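## Task

Take the top 96-well plate off stack rack K1 and place it in the yellow bin marked RECYCLE, one of three look-alike bins. At the end all three bins must stand upright and the bottom plate must still sit in K1 as it does now. The plate must stay in place without the robot holding it, and the gripper must be open and moved away.

## Robot and tools

Robot: a single arm with a two-finger parallel gripper. The fingers point along the gripper's own +z axis and close along its y axis. The reported hand position is the point between the finger pads, roughly 1 cm short of the tips. The plate may be released once it is wholly inside the target bin. Occasionally an outside disturbance tugs a held part or nudges a loose one.

Frames: results report end_effector_position (metres) and end_effector_quat_wxyz in the scene frame. Its origin lies on the table surface under the arm base, +z is up, and +y is to the left when facing along +x. The base may sit slightly tilted, and the printed position gets less accurate at long reach. Joint positions and velocities are listed as waist, shoulder, elbow, wrist pitch, wrist yaw, wrist roll (rad, rad/s), then the finger-pad gap (m, m/s). Ranges in rad: waist -2.618 to 3.054, shoulder 0.000 to 3.142, elbow 0.000 to 3.142, wrist pitch -1.571 to 1.571, wrist yaw -1.571 to 1.571, wrist roll -2.094 to 2.094.

The row: every motion uses one row of 7 plain numbers, each in [-1, 1]: dx, dy, dz, rx, ry, rz, opening. The first six are an offset, not a pose, expressed in the gripper's own axes and counted from the gripper pose shown in the latest result that reports it (before any such result in a scene, and for any second or later call within one reply, from wherever the robot is when the action begins). 1.0 equals 0.6 m of travel or 180 degrees of turn; rx, ry, rz form one rotation vector. The opening is absolute: +1 is fully open (0.094 m), -1 is closed. An all-zero offset is not a pause: it pulls the hand back to the reference pose.

execute_actions: argument actions, a list holding at most one item, or empty. Empty list: just returns the current state. An action item {"rows": [[7 numbers], ...], "steps": n} runs up to 15 control steps of 1/30 s (default 15); each row serves one step, the final row repeats if rows run out, and every row counts from the same reference pose, not from the row before. A wait item {"steps": n} (n up to 300) sends nothing and returns when n steps have elapsed since the previous result, reply time included. Optional pictures (boolean) switches the camera images on or off; they come by default. A rejected call sends nothing to the robot.

move: argument target (one row as above) and optional speed in m/s, 0.002 to 0.5, default 0.25; rotation is capped at twice that in rad/s. The hand follows a straight path toward the target lasting 0.5 to 10 s; longer paths are cut off at 10 s before arriving. The opening is applied at the start. The path ignores obstacles, the hand can lag, wander and exceed the speed, mostly with a near-straight arm. The result adds a "move:" line: done (settled near target), or off_target, moving, held, fault, plus which limits applied, and the distance left to target. limits=paced means the pose was clipped; limits=held means a check stopped some steps, after which the arm may jump faster than asked.

wait: argument seconds, 0 to 10; the robot gets no new command. zoom_image: arguments camera (cam_head_left, cam_head_right, cam_high, cam_low, cam_wrist) and region [x0, y0, x1, y1] in image pixels from the top-left, no larger than 504 by 504; returns an enlarged crop of that camera's latest image. finished_scene: argument scene, the number of the scene now being closed; irreversible, it reports whether the goal was met and opens the next scene's task.

Control behaviour: each step the commanded pose is limited to 70 mm and 16 degrees away from the measured pose, and damped inverse kinematics favours position over orientation. Joint friction may leave the hand up to about 31 mm from the command, so tiny offsets can do nothing. After an action the arm continues only to the last clipped pose, so check the reported pose and send the remainder. A "pose unreachable" line or HELD marks steps where the clearance check (which treats the base mount as part of the arm) altered or blocked the command. "Hand target" shows where the controller is heading. The simulation keeps running while you compose replies.

Gripping: grip_measured reads the finger opening on the command scale (may be off by about 1 mm consistently). To hold something, command about 0.03 below grip_measured for a firm grip, less for a lighter one. Pads push roughly 50 to 62 N each, less on thin parts under about 2 mm, with a brief spike at first contact.

Cameras: five 504x504 images in the order cam_head_left, cam_head_right, cam_high, cam_low, cam_wrist, with calibration (K, distortion, T_world_to_cam) supplied; fixed cameras may be off by a couple of degrees and millimetres per scene, and results list any camera whose numbers changed.

Avoid: dropping or knocking anything off the table (this ends the scene), tipping a bin, disturbing the lower plate, fast collisions or pushing targets far past contact, jerky motion, and holding loads longer than needed. Motors heat under load: MOTOR HOT appears at 75 °C, at 90 °C the arm halts for 10 s, and at 100 °C it stops holding and drops. FAULT lines report such stops.

Each tool is called as a command line: name --argument value for each argument, lists and objects as JSON in quotes; but a table of rows of numbers goes row by row, as --pt "numbers of a row", without its own name.

## Session

execute_actions --actions '[]'

Scene clock: 0.00 s of 8400.00 s.
end_effector_position=(+0.4153, +0.4401, +0.2633) grip_measured=+1.000 end_effector_quat_wxyz=(+0.395, -0.574, +0.712, -0.090)
Joint positions: [ 1.001  1.262  1.319  0.002  0.655 -0.801  0.094]
Joint velocities: [-0.012 -0.002  0.012 -0.066  0.022  0.007  0.   ]
Motor temperatures (°C, as the motors report them): [27 27 28 28 27 25]
Hand target: +0.415, +0.440, +0.263; +0.395, -0.574, +0.712, -0.090
camera_calibration (this result's frames):
cam_wrist: T_world_to_cam=[[0.753396, -0.320148, 0.574369, -0.325399], [-0.288764, -0.945825, -0.148424, 0.610885], [0.590771, -0.0540354, -0.805028, 0.11893], [0, 0, 0, 1]] pos_world=[0.351296, 0.480042, 0.373312]

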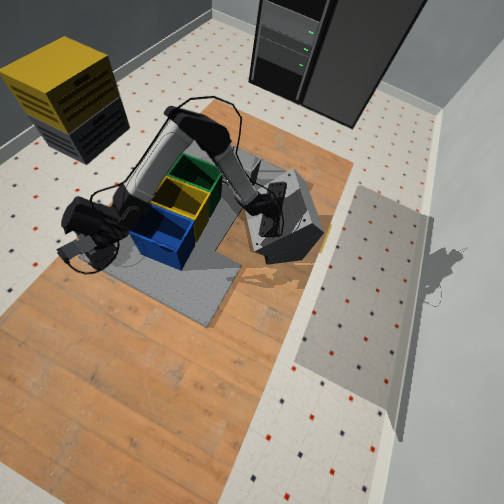

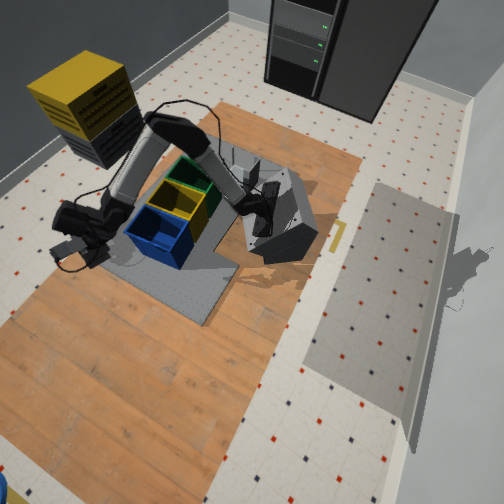

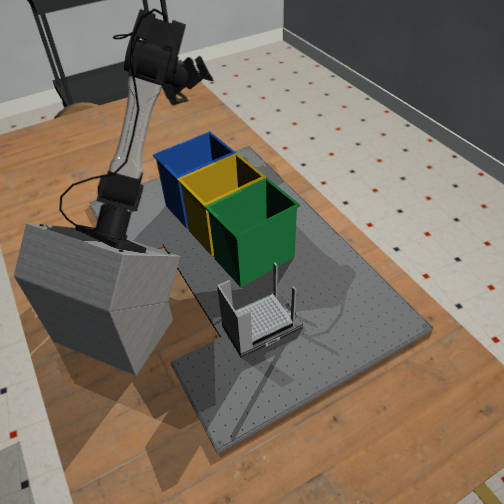

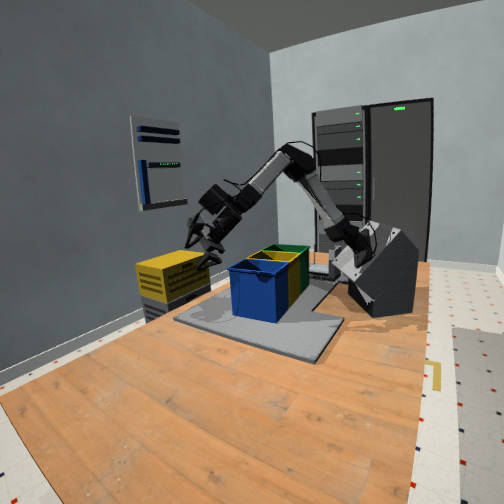

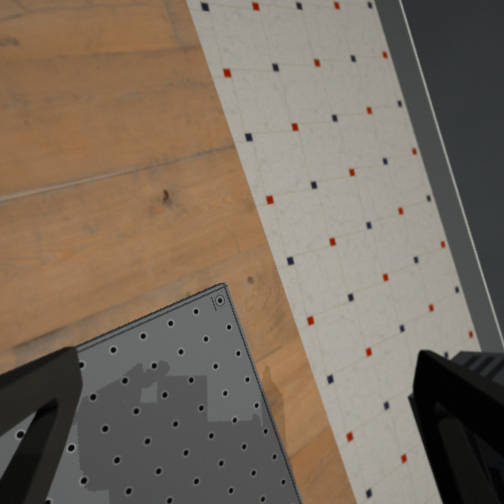

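move --target '[0.995,-0.127,-0.537,-0.043,0.251,0.405,1]'

Scene clock: 14.50 s of 8400.00 s.
end_effector_position=(+0.2311, -0.2204, +0.2478) grip_measured=+1.000 end_effector_quat_wxyz=(+0.058, -0.003, +0.998, +0.002)
Joint positions: [-1.438  1.99   1.235 -1.133 -0.848 -1.401  0.094]
Joint velocities: [-0.007 -0.002  0.007 -0.066  0.007  0.051  0.   ]
Motor temperatures (°C, as the motors report them): [27 30 30 30 27 25]
Hand target: +0.230, -0.224, +0.252; +0.056, +0.001, +0.998, -0.002
Off the commanded pose: 0.009 m, 1 deg.
After step 90, 7.97 s passed at rest.
move: done; limits=paced
camera_calibration (this result's frames):
cam_wrist: T_world_to_cam=[[0.0107011, -0.999836, -0.0146037, -0.22143], [-0.956921, -0.0144774, 0.289987, 0.181787], [-0.290151, 0.0108714, -0.956919, 0.435167], [0, 0, 0, 1]] pos_world=[0.302589, -0.223492, 0.36047]

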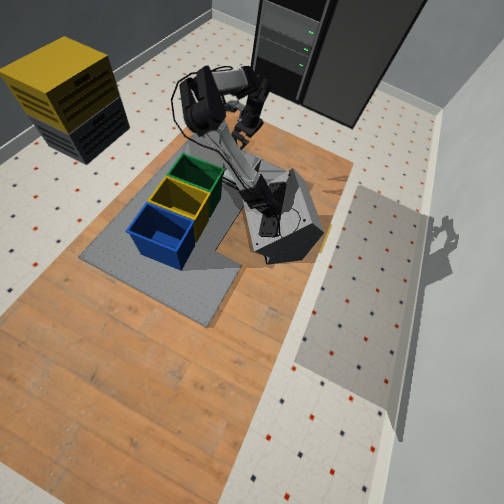

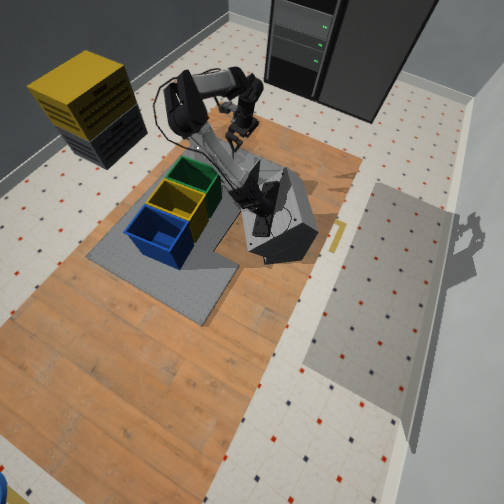

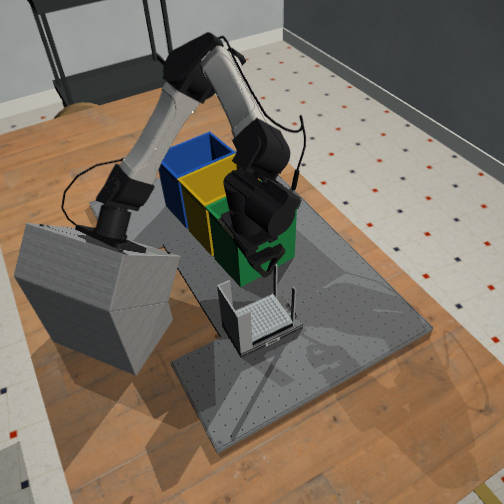

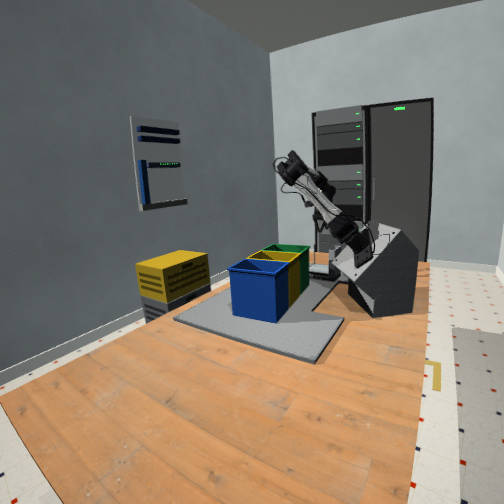

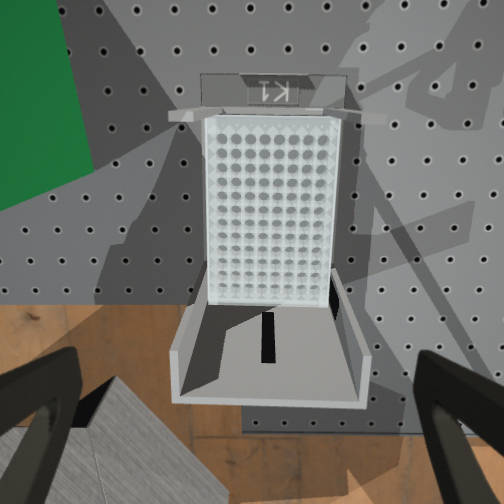

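move --target '[0.009,-0.021,0.247,0,0.015,0.005,1]' --speed 0.12

Scene clock: 20.93 s of 8400.00 s.
end_effector_position=(+0.2468, -0.2319, +0.1034) grip_measured=+1.000 end_effector_quat_wxyz=(+0.038, -0.004, +0.999, +0.004)
Joint positions: [-1.091  2.144  1.022 -0.399 -0.859 -0.9    0.094]
Joint velocities: [-0.002 -0.002  0.007 -0.007 -0.007  0.037  0.   ]
Motor temperatures (°C, as the motors report them): [28 30 30 30 27 25]
Hand target: +0.241, -0.230, +0.099; +0.034, +0.004, +0.999, +0.007
Off the commanded pose: 0.005 m, 1 deg.
After step 90, 1.57 s passed at rest.
move: done
camera_calibration (this result's frames):
cam_wrist: T_world_to_cam=[[0.0111636, -0.999747, -0.0195054, -0.234783], [-0.944255, -0.0169585, 0.328777, 0.230826], [-0.329025, 0.0147477, -0.944206, 0.310791], [0, 0, 0, 1]] pos_world=[0.322838, -0.235392, 0.212981]

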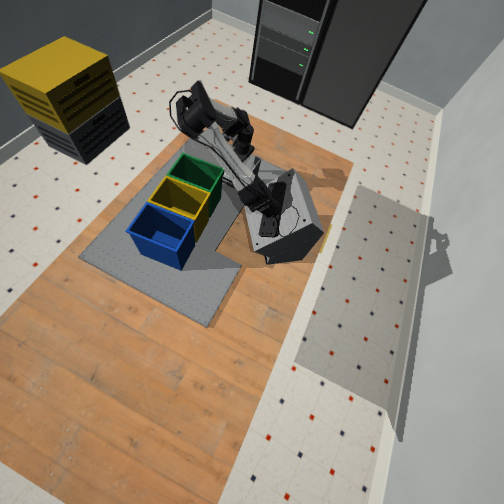

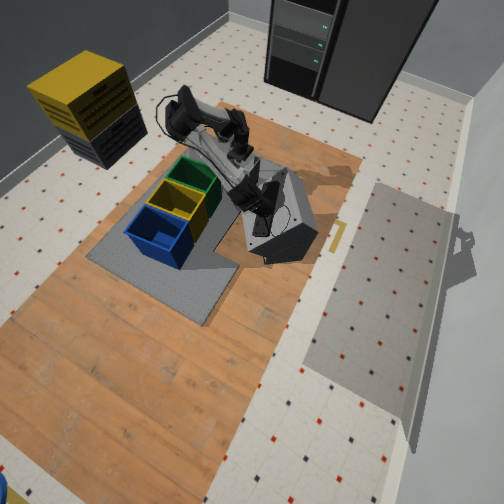

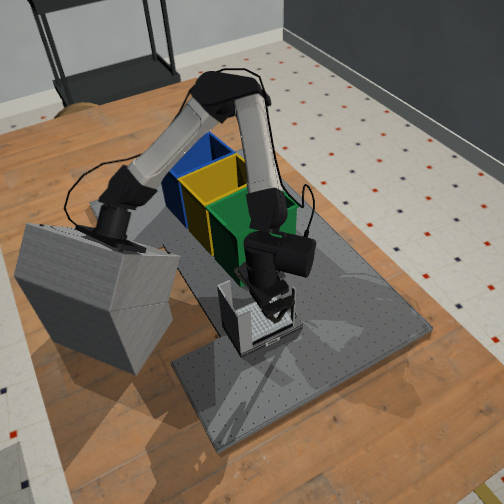

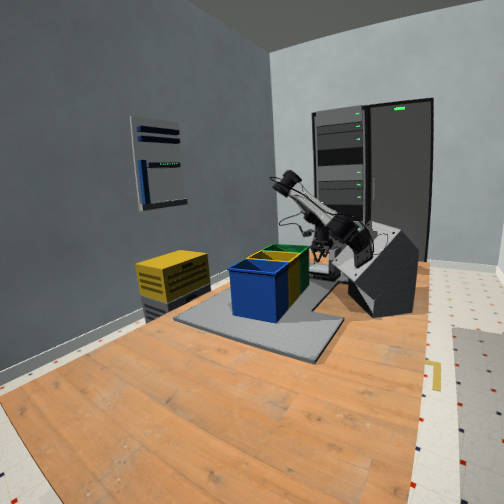

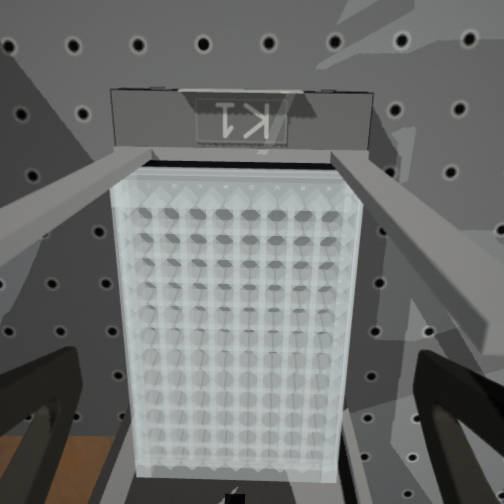

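move --target '[0.021,0.005,0.078,0,0,0.01,1]' --speed 0.05

zoom_image --camera "cam_high" --region '[210,260,320,365]'

zoom_image --camera "cam_low" --region '[295,235,350,290]'

Scene clock: 29.37 s of 8400.00 s.
end_effector_position=(+0.2441, -0.2303, +0.0607) grip_measured=+1.000 end_effector_quat_wxyz=(+0.044, +0.004, +0.999, +0.004)
Joint positions: [-1.002  2.224  0.961 -0.142 -0.857 -0.74   0.094]
Joint velocities: [-0.007  0.007 -0.022  0.037  0.022  0.007  0.   ]
Motor temperatures (°C, as the motors report them): [29 30 30 30 27 25]
Hand target: +0.237, -0.228, +0.056; +0.038, +0.011, +0.999, +0.006
Off the commanded pose: 0.008 m, 1 deg.
After step 90, 3.97 s passed at rest.
move: done
camera_calibration (this result's frames):
cam_wrist: T_world_to_cam=[[-0.00391163, -0.9998, -0.0196069, -0.230263], [-0.948073, -0.00252782, 0.318043, 0.247233], [-0.318029, 0.0198328, -0.947874, 0.26834], [0, 0, 0, 1]] pos_world=[0.318834, -0.234914, 0.171207]

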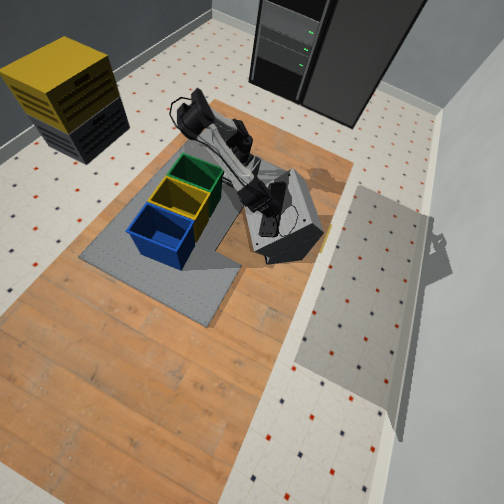

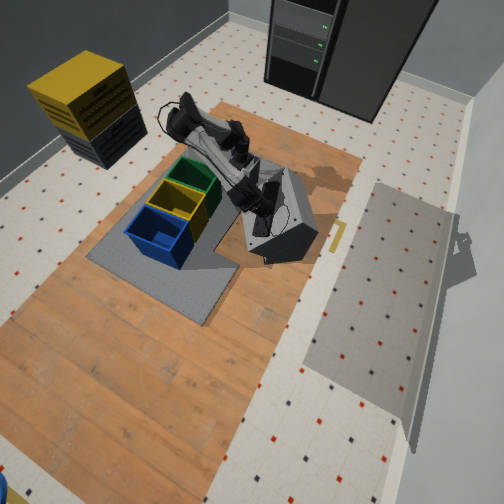

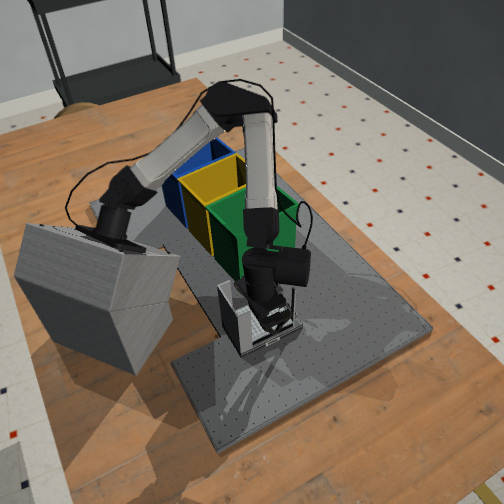

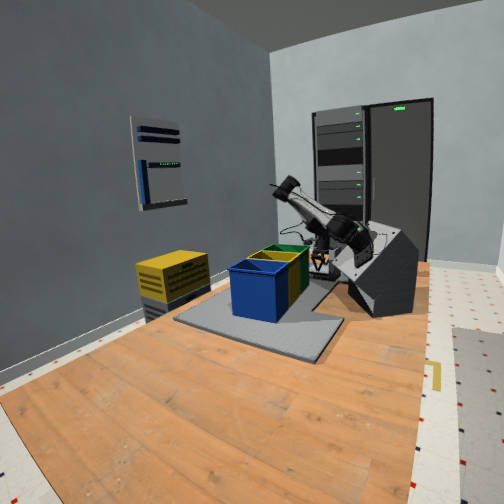

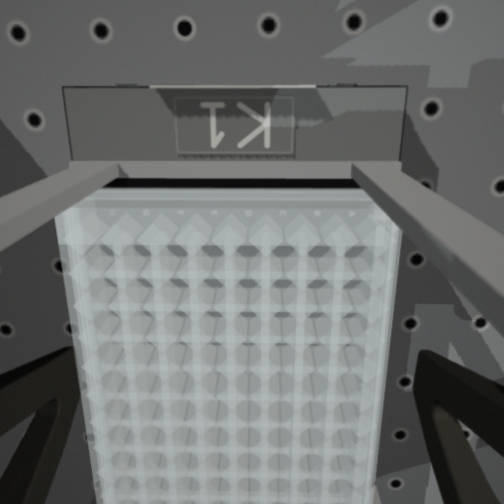

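Region (210, 260, 320, 365) of cam_high's 504x504 image, scaled by 4.582, with more detail than that image has; it fills the top 481 rows of this view, and the rest is white.

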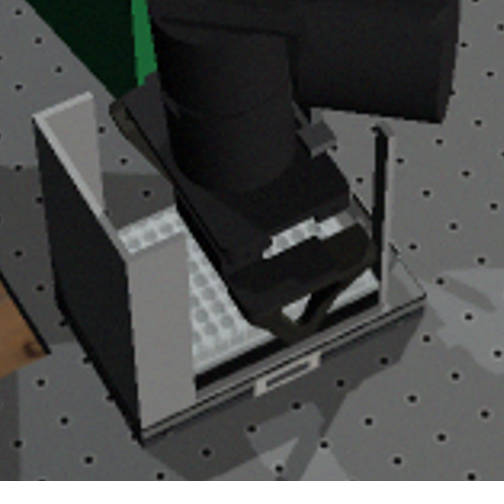

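Region (295, 235, 350, 290) of cam_low's 504x504 image, scaled by 9.164, with more detail than that image has.

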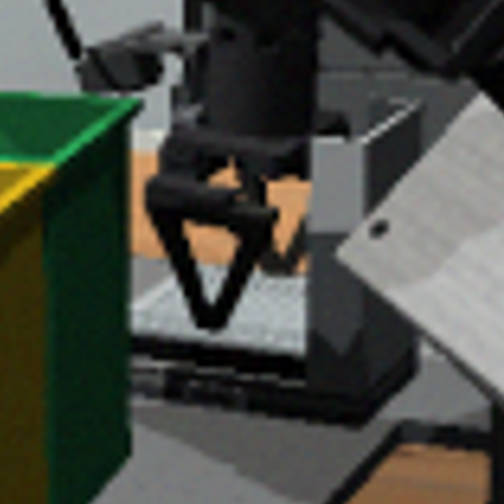

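move --target '[0.002,0.006,0.002,0,0,0,0.66]' --speed 0.03

move --target '[-0.009,0.001,-0.1,0,0,0,0.66]' --speed 0.05

zoom_image --camera "cam_high" --region '[210,260,320,365]'

Scene clock: 36.73 s of 8400.00 s.
end_effector_position=(+0.2446, -0.2279, +0.0604) grip_measured=+0.696 end_effector_quat_wxyz=(+0.046, +0.005, +0.999, +0.009)
Joint positions: [-1.001  2.224  0.96  -0.146 -0.867 -0.74   0.08 ]
Joint velocities: [-0.027 -0.007 -0.007 -0.051 -0.051 -0.081 -0.001]
Motor temperatures (°C, as the motors report them): [30 31 30 29 27 25]
Hand target: +0.243, -0.227, +0.060; +0.043, +0.004, +0.999, +0.005
Off the commanded pose: 0.002 m, 1 deg.
After step 90, 3.67 s passed at rest.
move: done
camera_calibration (this result's frames):
cam_wrist: T_world_to_cam=[[-0.00571284, -0.999526, -0.0302529, -0.22676], [-0.949245, -0.00409388, 0.31451, 0.247926], [-0.314485, 0.0305141, -0.948772, 0.269727], [0, 0, 0, 1]] pos_world=[0.318872, -0.233868, 0.171074]

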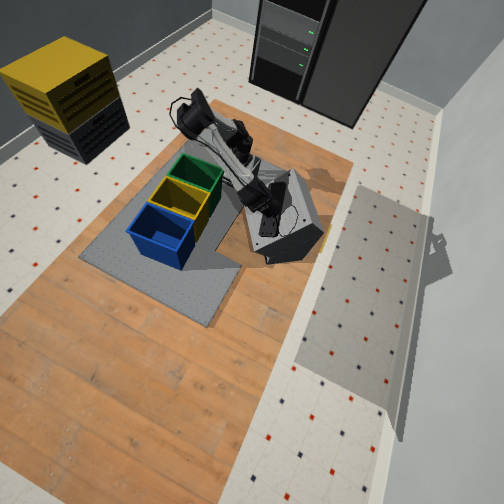

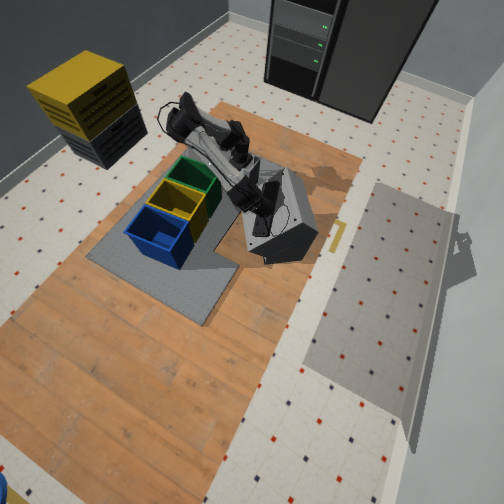

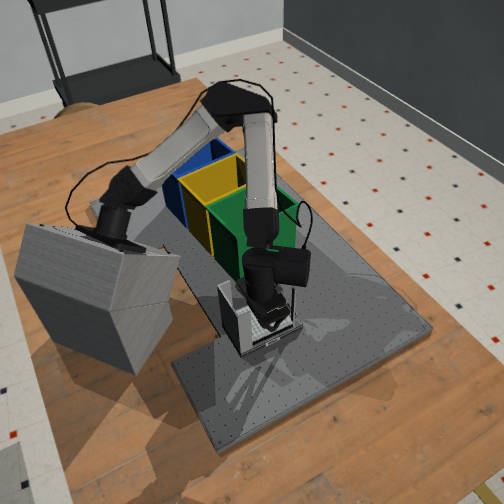

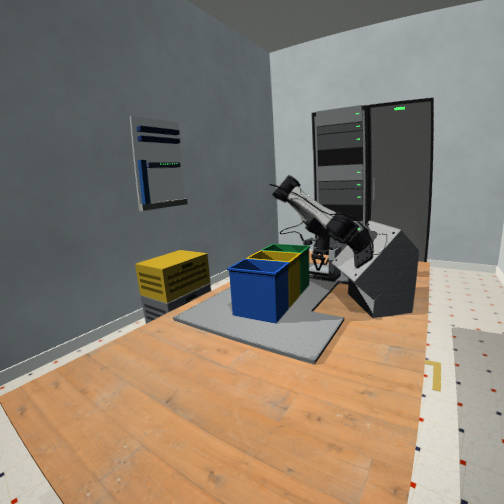

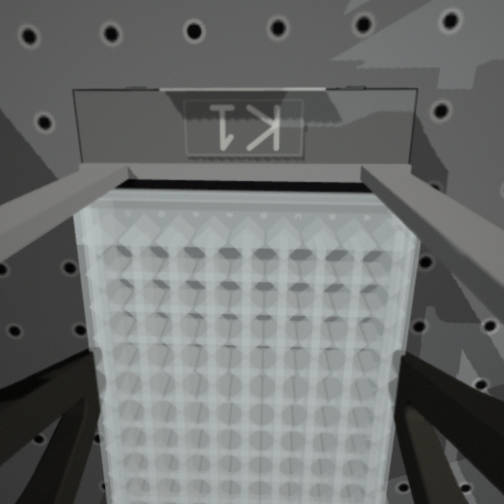

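Scene clock: 38.23 s of 8400.00 s.
end_effector_position=(+0.2441, -0.2270, +0.1118) grip_measured=+0.696 end_effector_quat_wxyz=(+0.048, -0.000, +0.999, +0.012)
Joint positions: [-1.116  2.126  1.01  -0.436 -0.885 -0.933  0.08 ]
Joint velocities: [ 0.002 -0.007 -0.002  0.022 -0.037 -0.125 -0.   ]
Motor temperatures (°C, as the motors report them): [30 31 30 29 27 25]
Hand target: +0.246, -0.229, +0.120; +0.047, +0.005, +0.999, +0.008
Off the commanded pose: 0.009 m, 1 deg.
move: done
camera_calibration (this result's frames):
cam_wrist: T_world_to_cam=[[0.00487057, -0.99935, -0.0357153, -0.226212], [-0.950406, -0.0157329, 0.310614, 0.229373], [-0.310974, 0.0324311, -0.949865, 0.318037], [0, 0, 0, 1]] pos_world=[0.318001, -0.232771, 0.222767]

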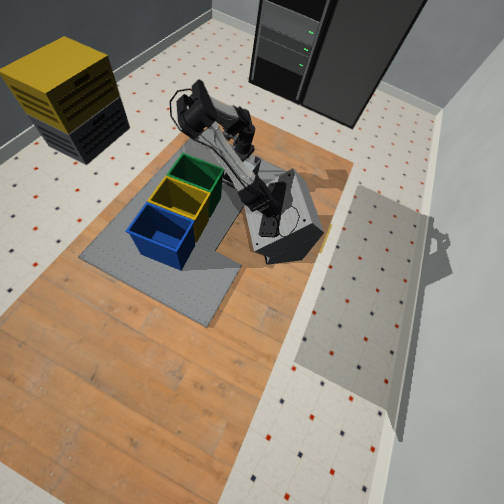

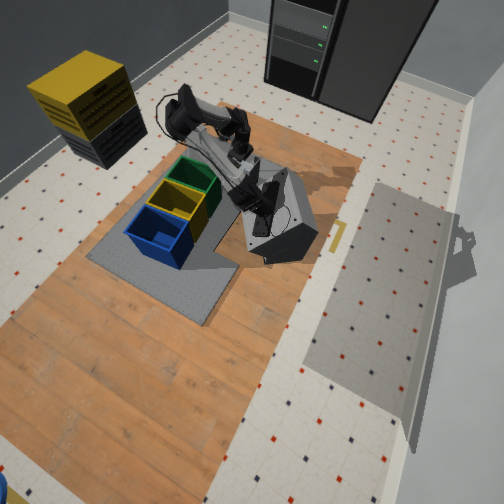

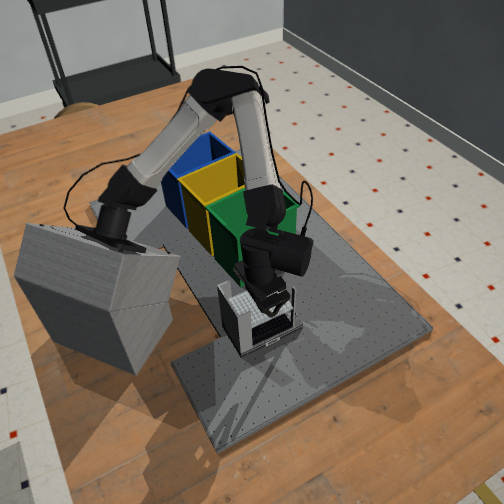

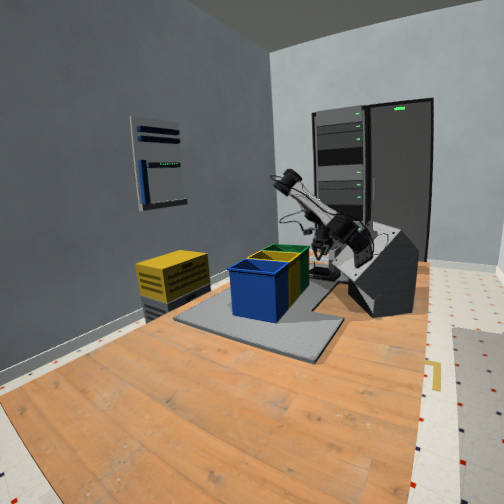

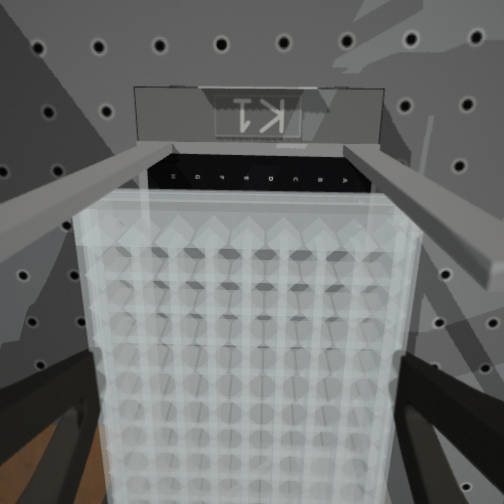

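Region (210, 260, 320, 365) of cam_high's 504x504 image, scaled by 4.582, with more detail than that image has; it fills the top 481 rows of this view, and the rest is white.

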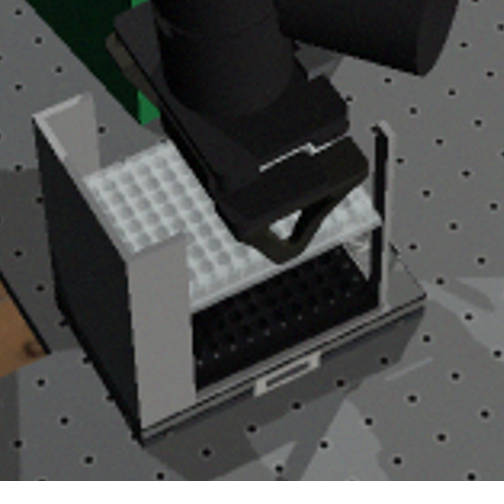

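move --target '[-0.023,-0.002,-0.225,0,0,0,0.66]' --speed 0.07

move --target '[-0.16,0.55,0.022,0.005,0,-0.03,0.66]' --speed 0.15

Scene clock: 45.63 s of 8400.00 s.
end_effector_position=(+0.2520, -0.2322, +0.2470) grip_measured=+0.696 end_effector_quat_wxyz=(+0.052, -0.006, +0.999, +0.007)
Joint positions: [-1.392  2.04   1.343 -1.162 -0.851 -1.353  0.08 ]
Joint velocities: [ 0.007  0.007 -0.012  0.007  0.066  0.022 -0.001]
Motor temperatures (°C, as the motors report them): [31 31 30 29 27 25]
Hand target: +0.247, -0.233, +0.248; +0.048, -0.000, +0.999, +0.009
Off the commanded pose: 0.007 m, 1 deg.
After step 90, 1.53 s passed at rest.
move: done
camera_calibration (this result's frames):
cam_wrist: T_world_to_cam=[[0.0151151, -0.999579, -0.0247742, -0.231961], [-0.952894, -0.0219068, 0.302512, 0.195978], [-0.302928, 0.0190347, -0.952823, 0.444622], [0, 0, 0, 1]] pos_world=[0.324941, -0.236034, 0.358614]

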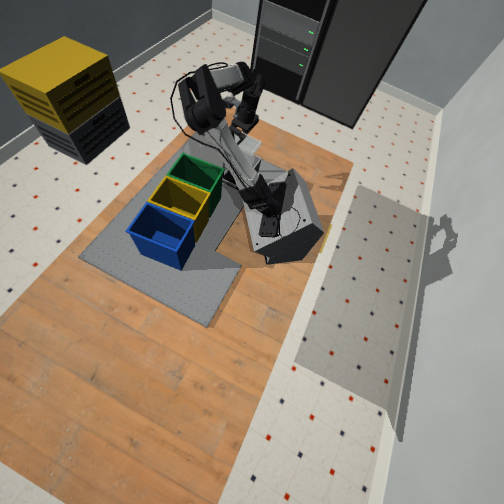

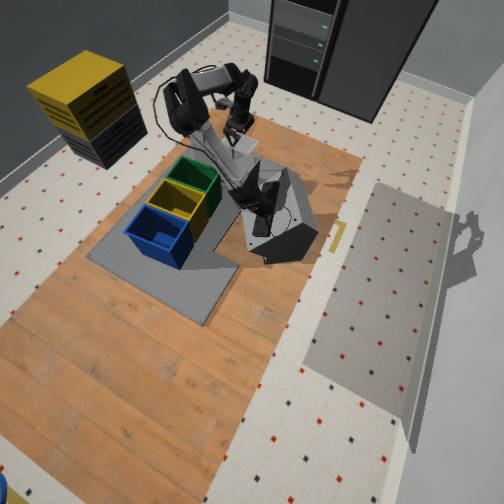

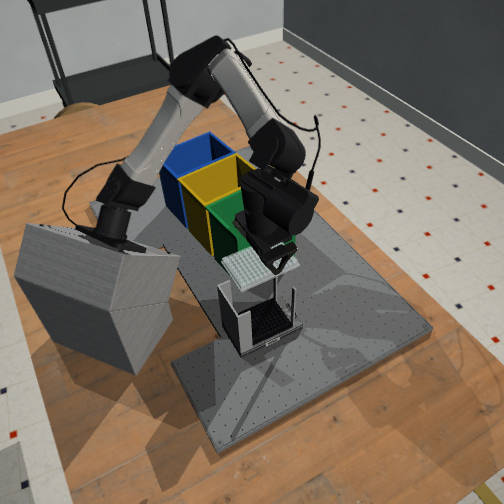

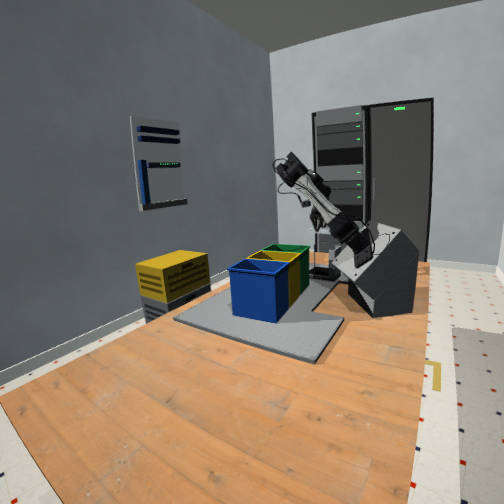

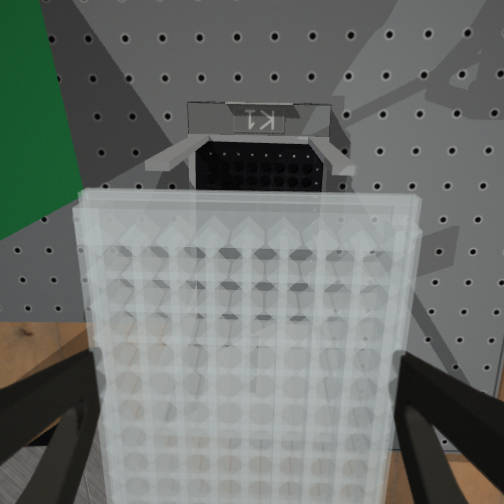

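Scene clock: 48.60 s of 8400.00 s.
end_effector_position=(+0.3455, +0.0966, +0.2411) grip_measured=+0.696 end_effector_quat_wxyz=(+0.031, -0.041, +0.999, +0.008)
Joint positions: [-0.448  1.005  1.11  -1.061 -0.636 -0.152  0.08 ]
Joint velocities: [-0.007 -0.007 -0.012 -0.051  0.11   0.066  0.   ]
Motor temperatures (°C, as the motors report them): [31 31 30 29 27 25]
Hand target: +0.353, +0.102, +0.248; +0.048, -0.052, +0.998, +0.004
Off the commanded pose: 0.008 m, 3 deg.
move: off_target
camera_calibration (this result's frames):
cam_wrist: T_world_to_cam=[[0.0843443, -0.996113, -0.025391, 0.0709972], [-0.935635, -0.0879369, 0.341839, 0.284988], [-0.342743, -0.00507546, -0.939416, 0.473922], [0, 0, 0, 1]] pos_world=[0.42309, 0.0981876, 0.349592]

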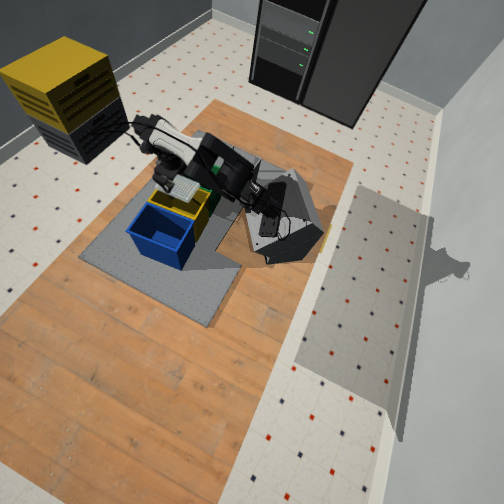

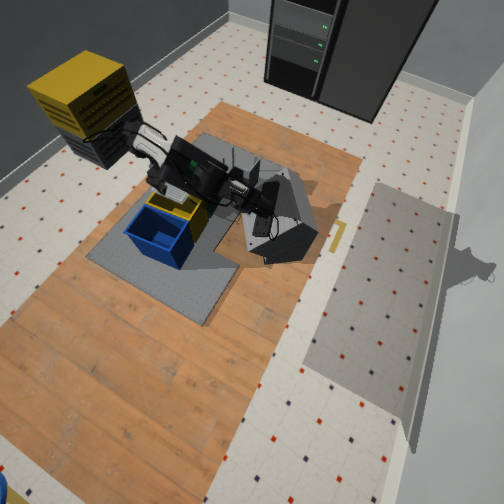

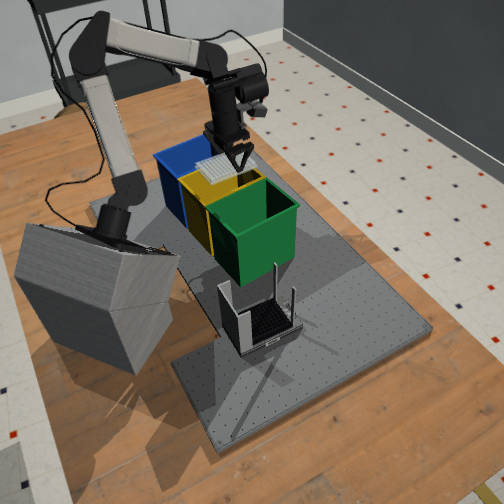

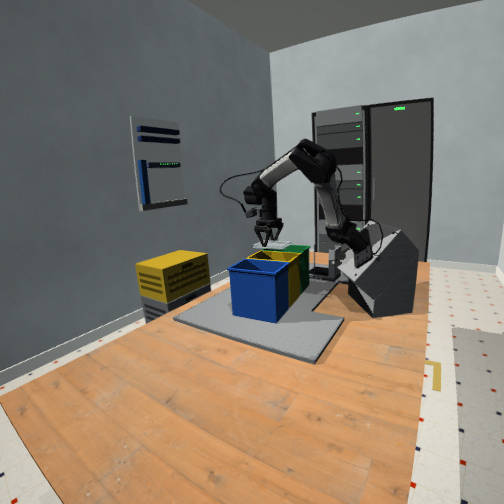

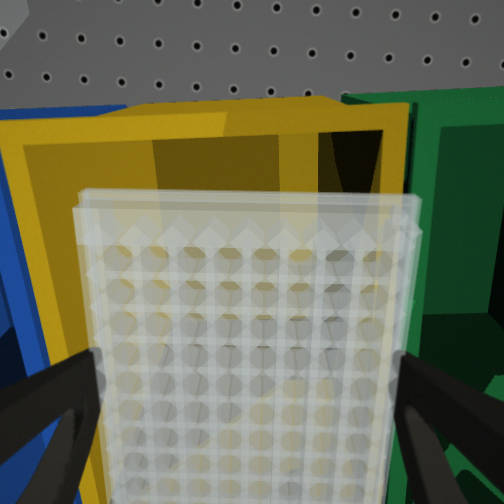

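move --target '[0.03,0.024,0.042,0,-0.012,-0.018,0.66]' --speed 0.06

Scene clock: 56.60 s of 8400.00 s.
end_effector_position=(+0.3281, +0.1089, +0.2141) grip_measured=+0.696 end_effector_quat_wxyz=(+0.041, -0.065, +0.997, +0.010)
Joint positions: [-0.294  0.914  0.949 -0.886 -0.546 -0.043  0.08 ]
Joint velocities: [-0.002 -0.002  0.002 -0.095  0.007  0.037 -0.   ]
Motor temperatures (°C, as the motors report them): [30 31 31 29 27 25]
Hand target: +0.327, +0.111, +0.215; +0.048, -0.069, +0.996, +0.009
Off the commanded pose: 0.001 m, 1 deg.
After step 90, 3.87 s passed at rest.
move: done
camera_calibration (this result's frames):
cam_wrist: T_world_to_cam=[[0.133783, -0.990687, -0.0253389, 0.0672495], [-0.936971, -0.134774, 0.322368, 0.288743], [-0.32278, -0.0193854, -0.946275, 0.439151], [0, 0, 0, 1]] pos_world=[0.403296, 0.114051, 0.324181]

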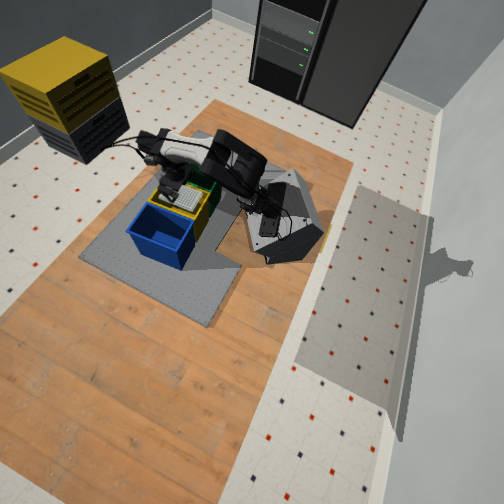

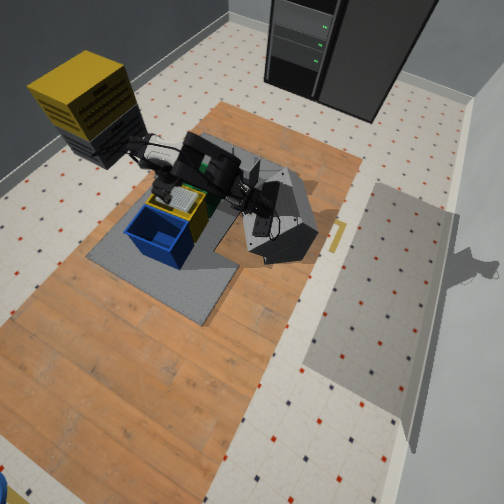

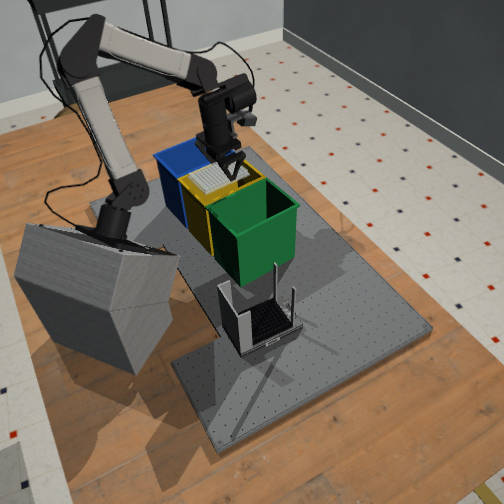

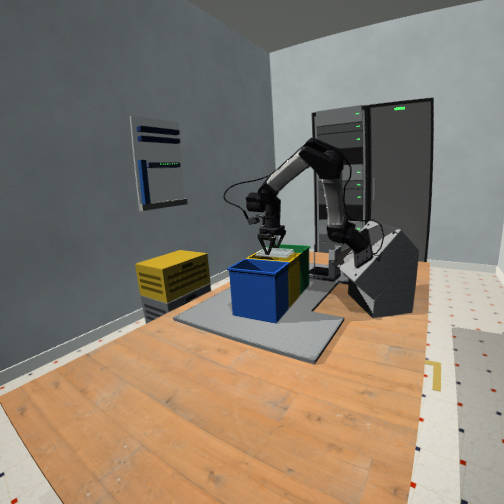

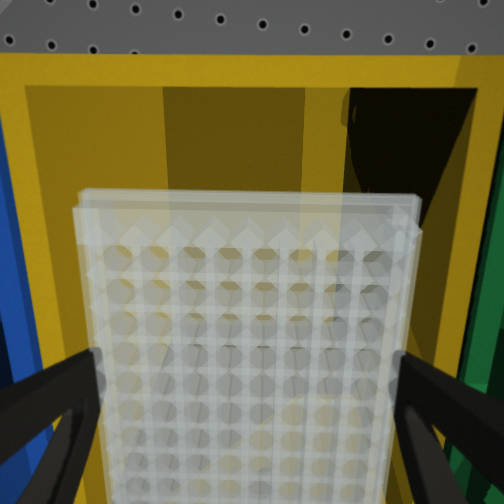

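move --target '[0.005,-0.004,0.088,0,-0.005,0,0.66]' --speed 0.05

zoom_image --camera "cam_high" --region '[160,120,290,230]'

Scene clock: 63.87 s of 8400.00 s.
end_effector_position=(+0.3313, +0.1085, +0.1667) grip_measured=+0.696 end_effector_quat_wxyz=(+0.053, -0.068, +0.996, +0.012)
Joint positions: [-0.164  0.972  0.815 -0.614 -0.458  0.071  0.08 ]
Joint velocities: [ 0.012  0.007  0.017  0.022 -0.037  0.051 -0.001]
Motor temperatures (°C, as the motors report them): [29 31 31 29 27 25]
Hand target: +0.329, +0.107, +0.161; +0.048, -0.065, +0.997, +0.010
Off the commanded pose: 0.006 m, 1 deg.
After step 90, 2.70 s passed at rest.
move: done
camera_calibration (this result's frames):
cam_wrist: T_world_to_cam=[[0.140751, -0.989682, -0.0268071, 0.0630189], [-0.943406, -0.142284, 0.299568, 0.313675], [-0.300291, -0.0168745, -0.953698, 0.388846], [0, 0, 0, 1]] pos_world=[0.40382, 0.113561, 0.278565]

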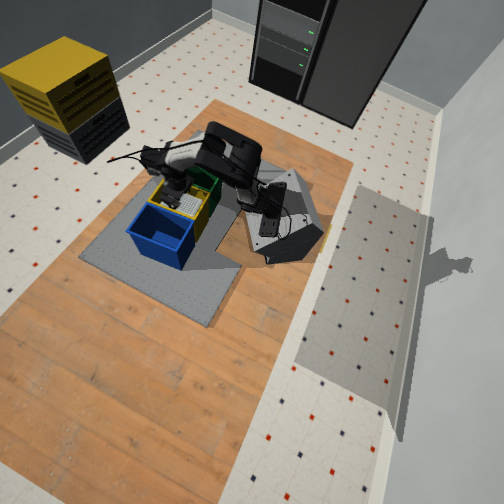

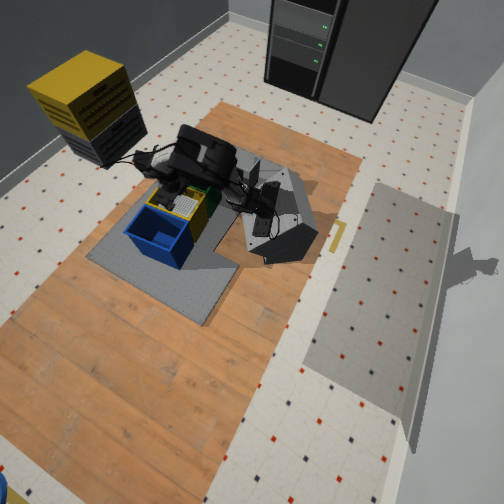

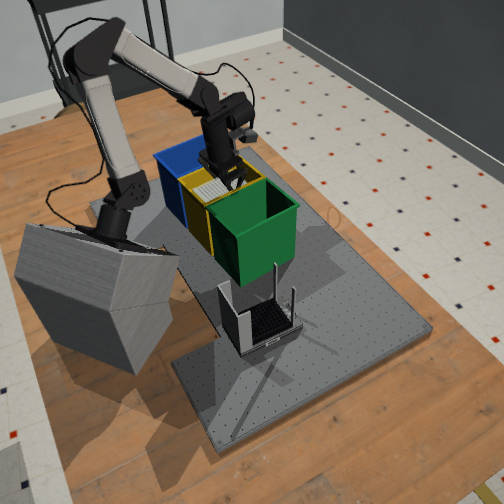

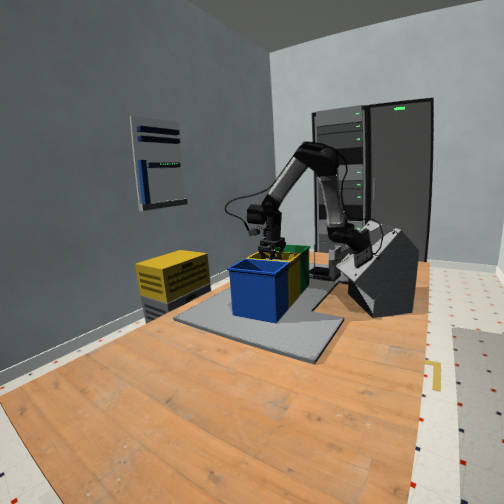

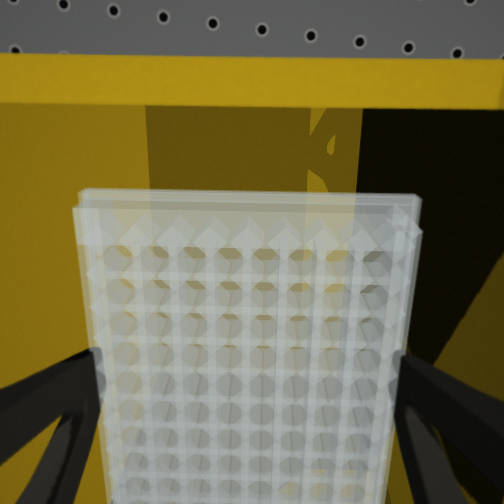

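Region (160, 120, 290, 230) of cam_high's 504x504 image, scaled by 3.877, with more detail than that image has; it fills the top 426 rows of this view, and the rest is white.

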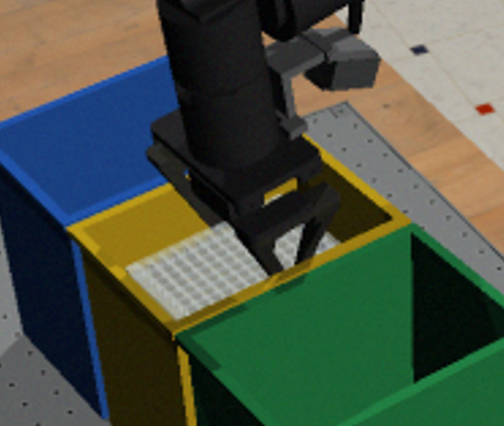

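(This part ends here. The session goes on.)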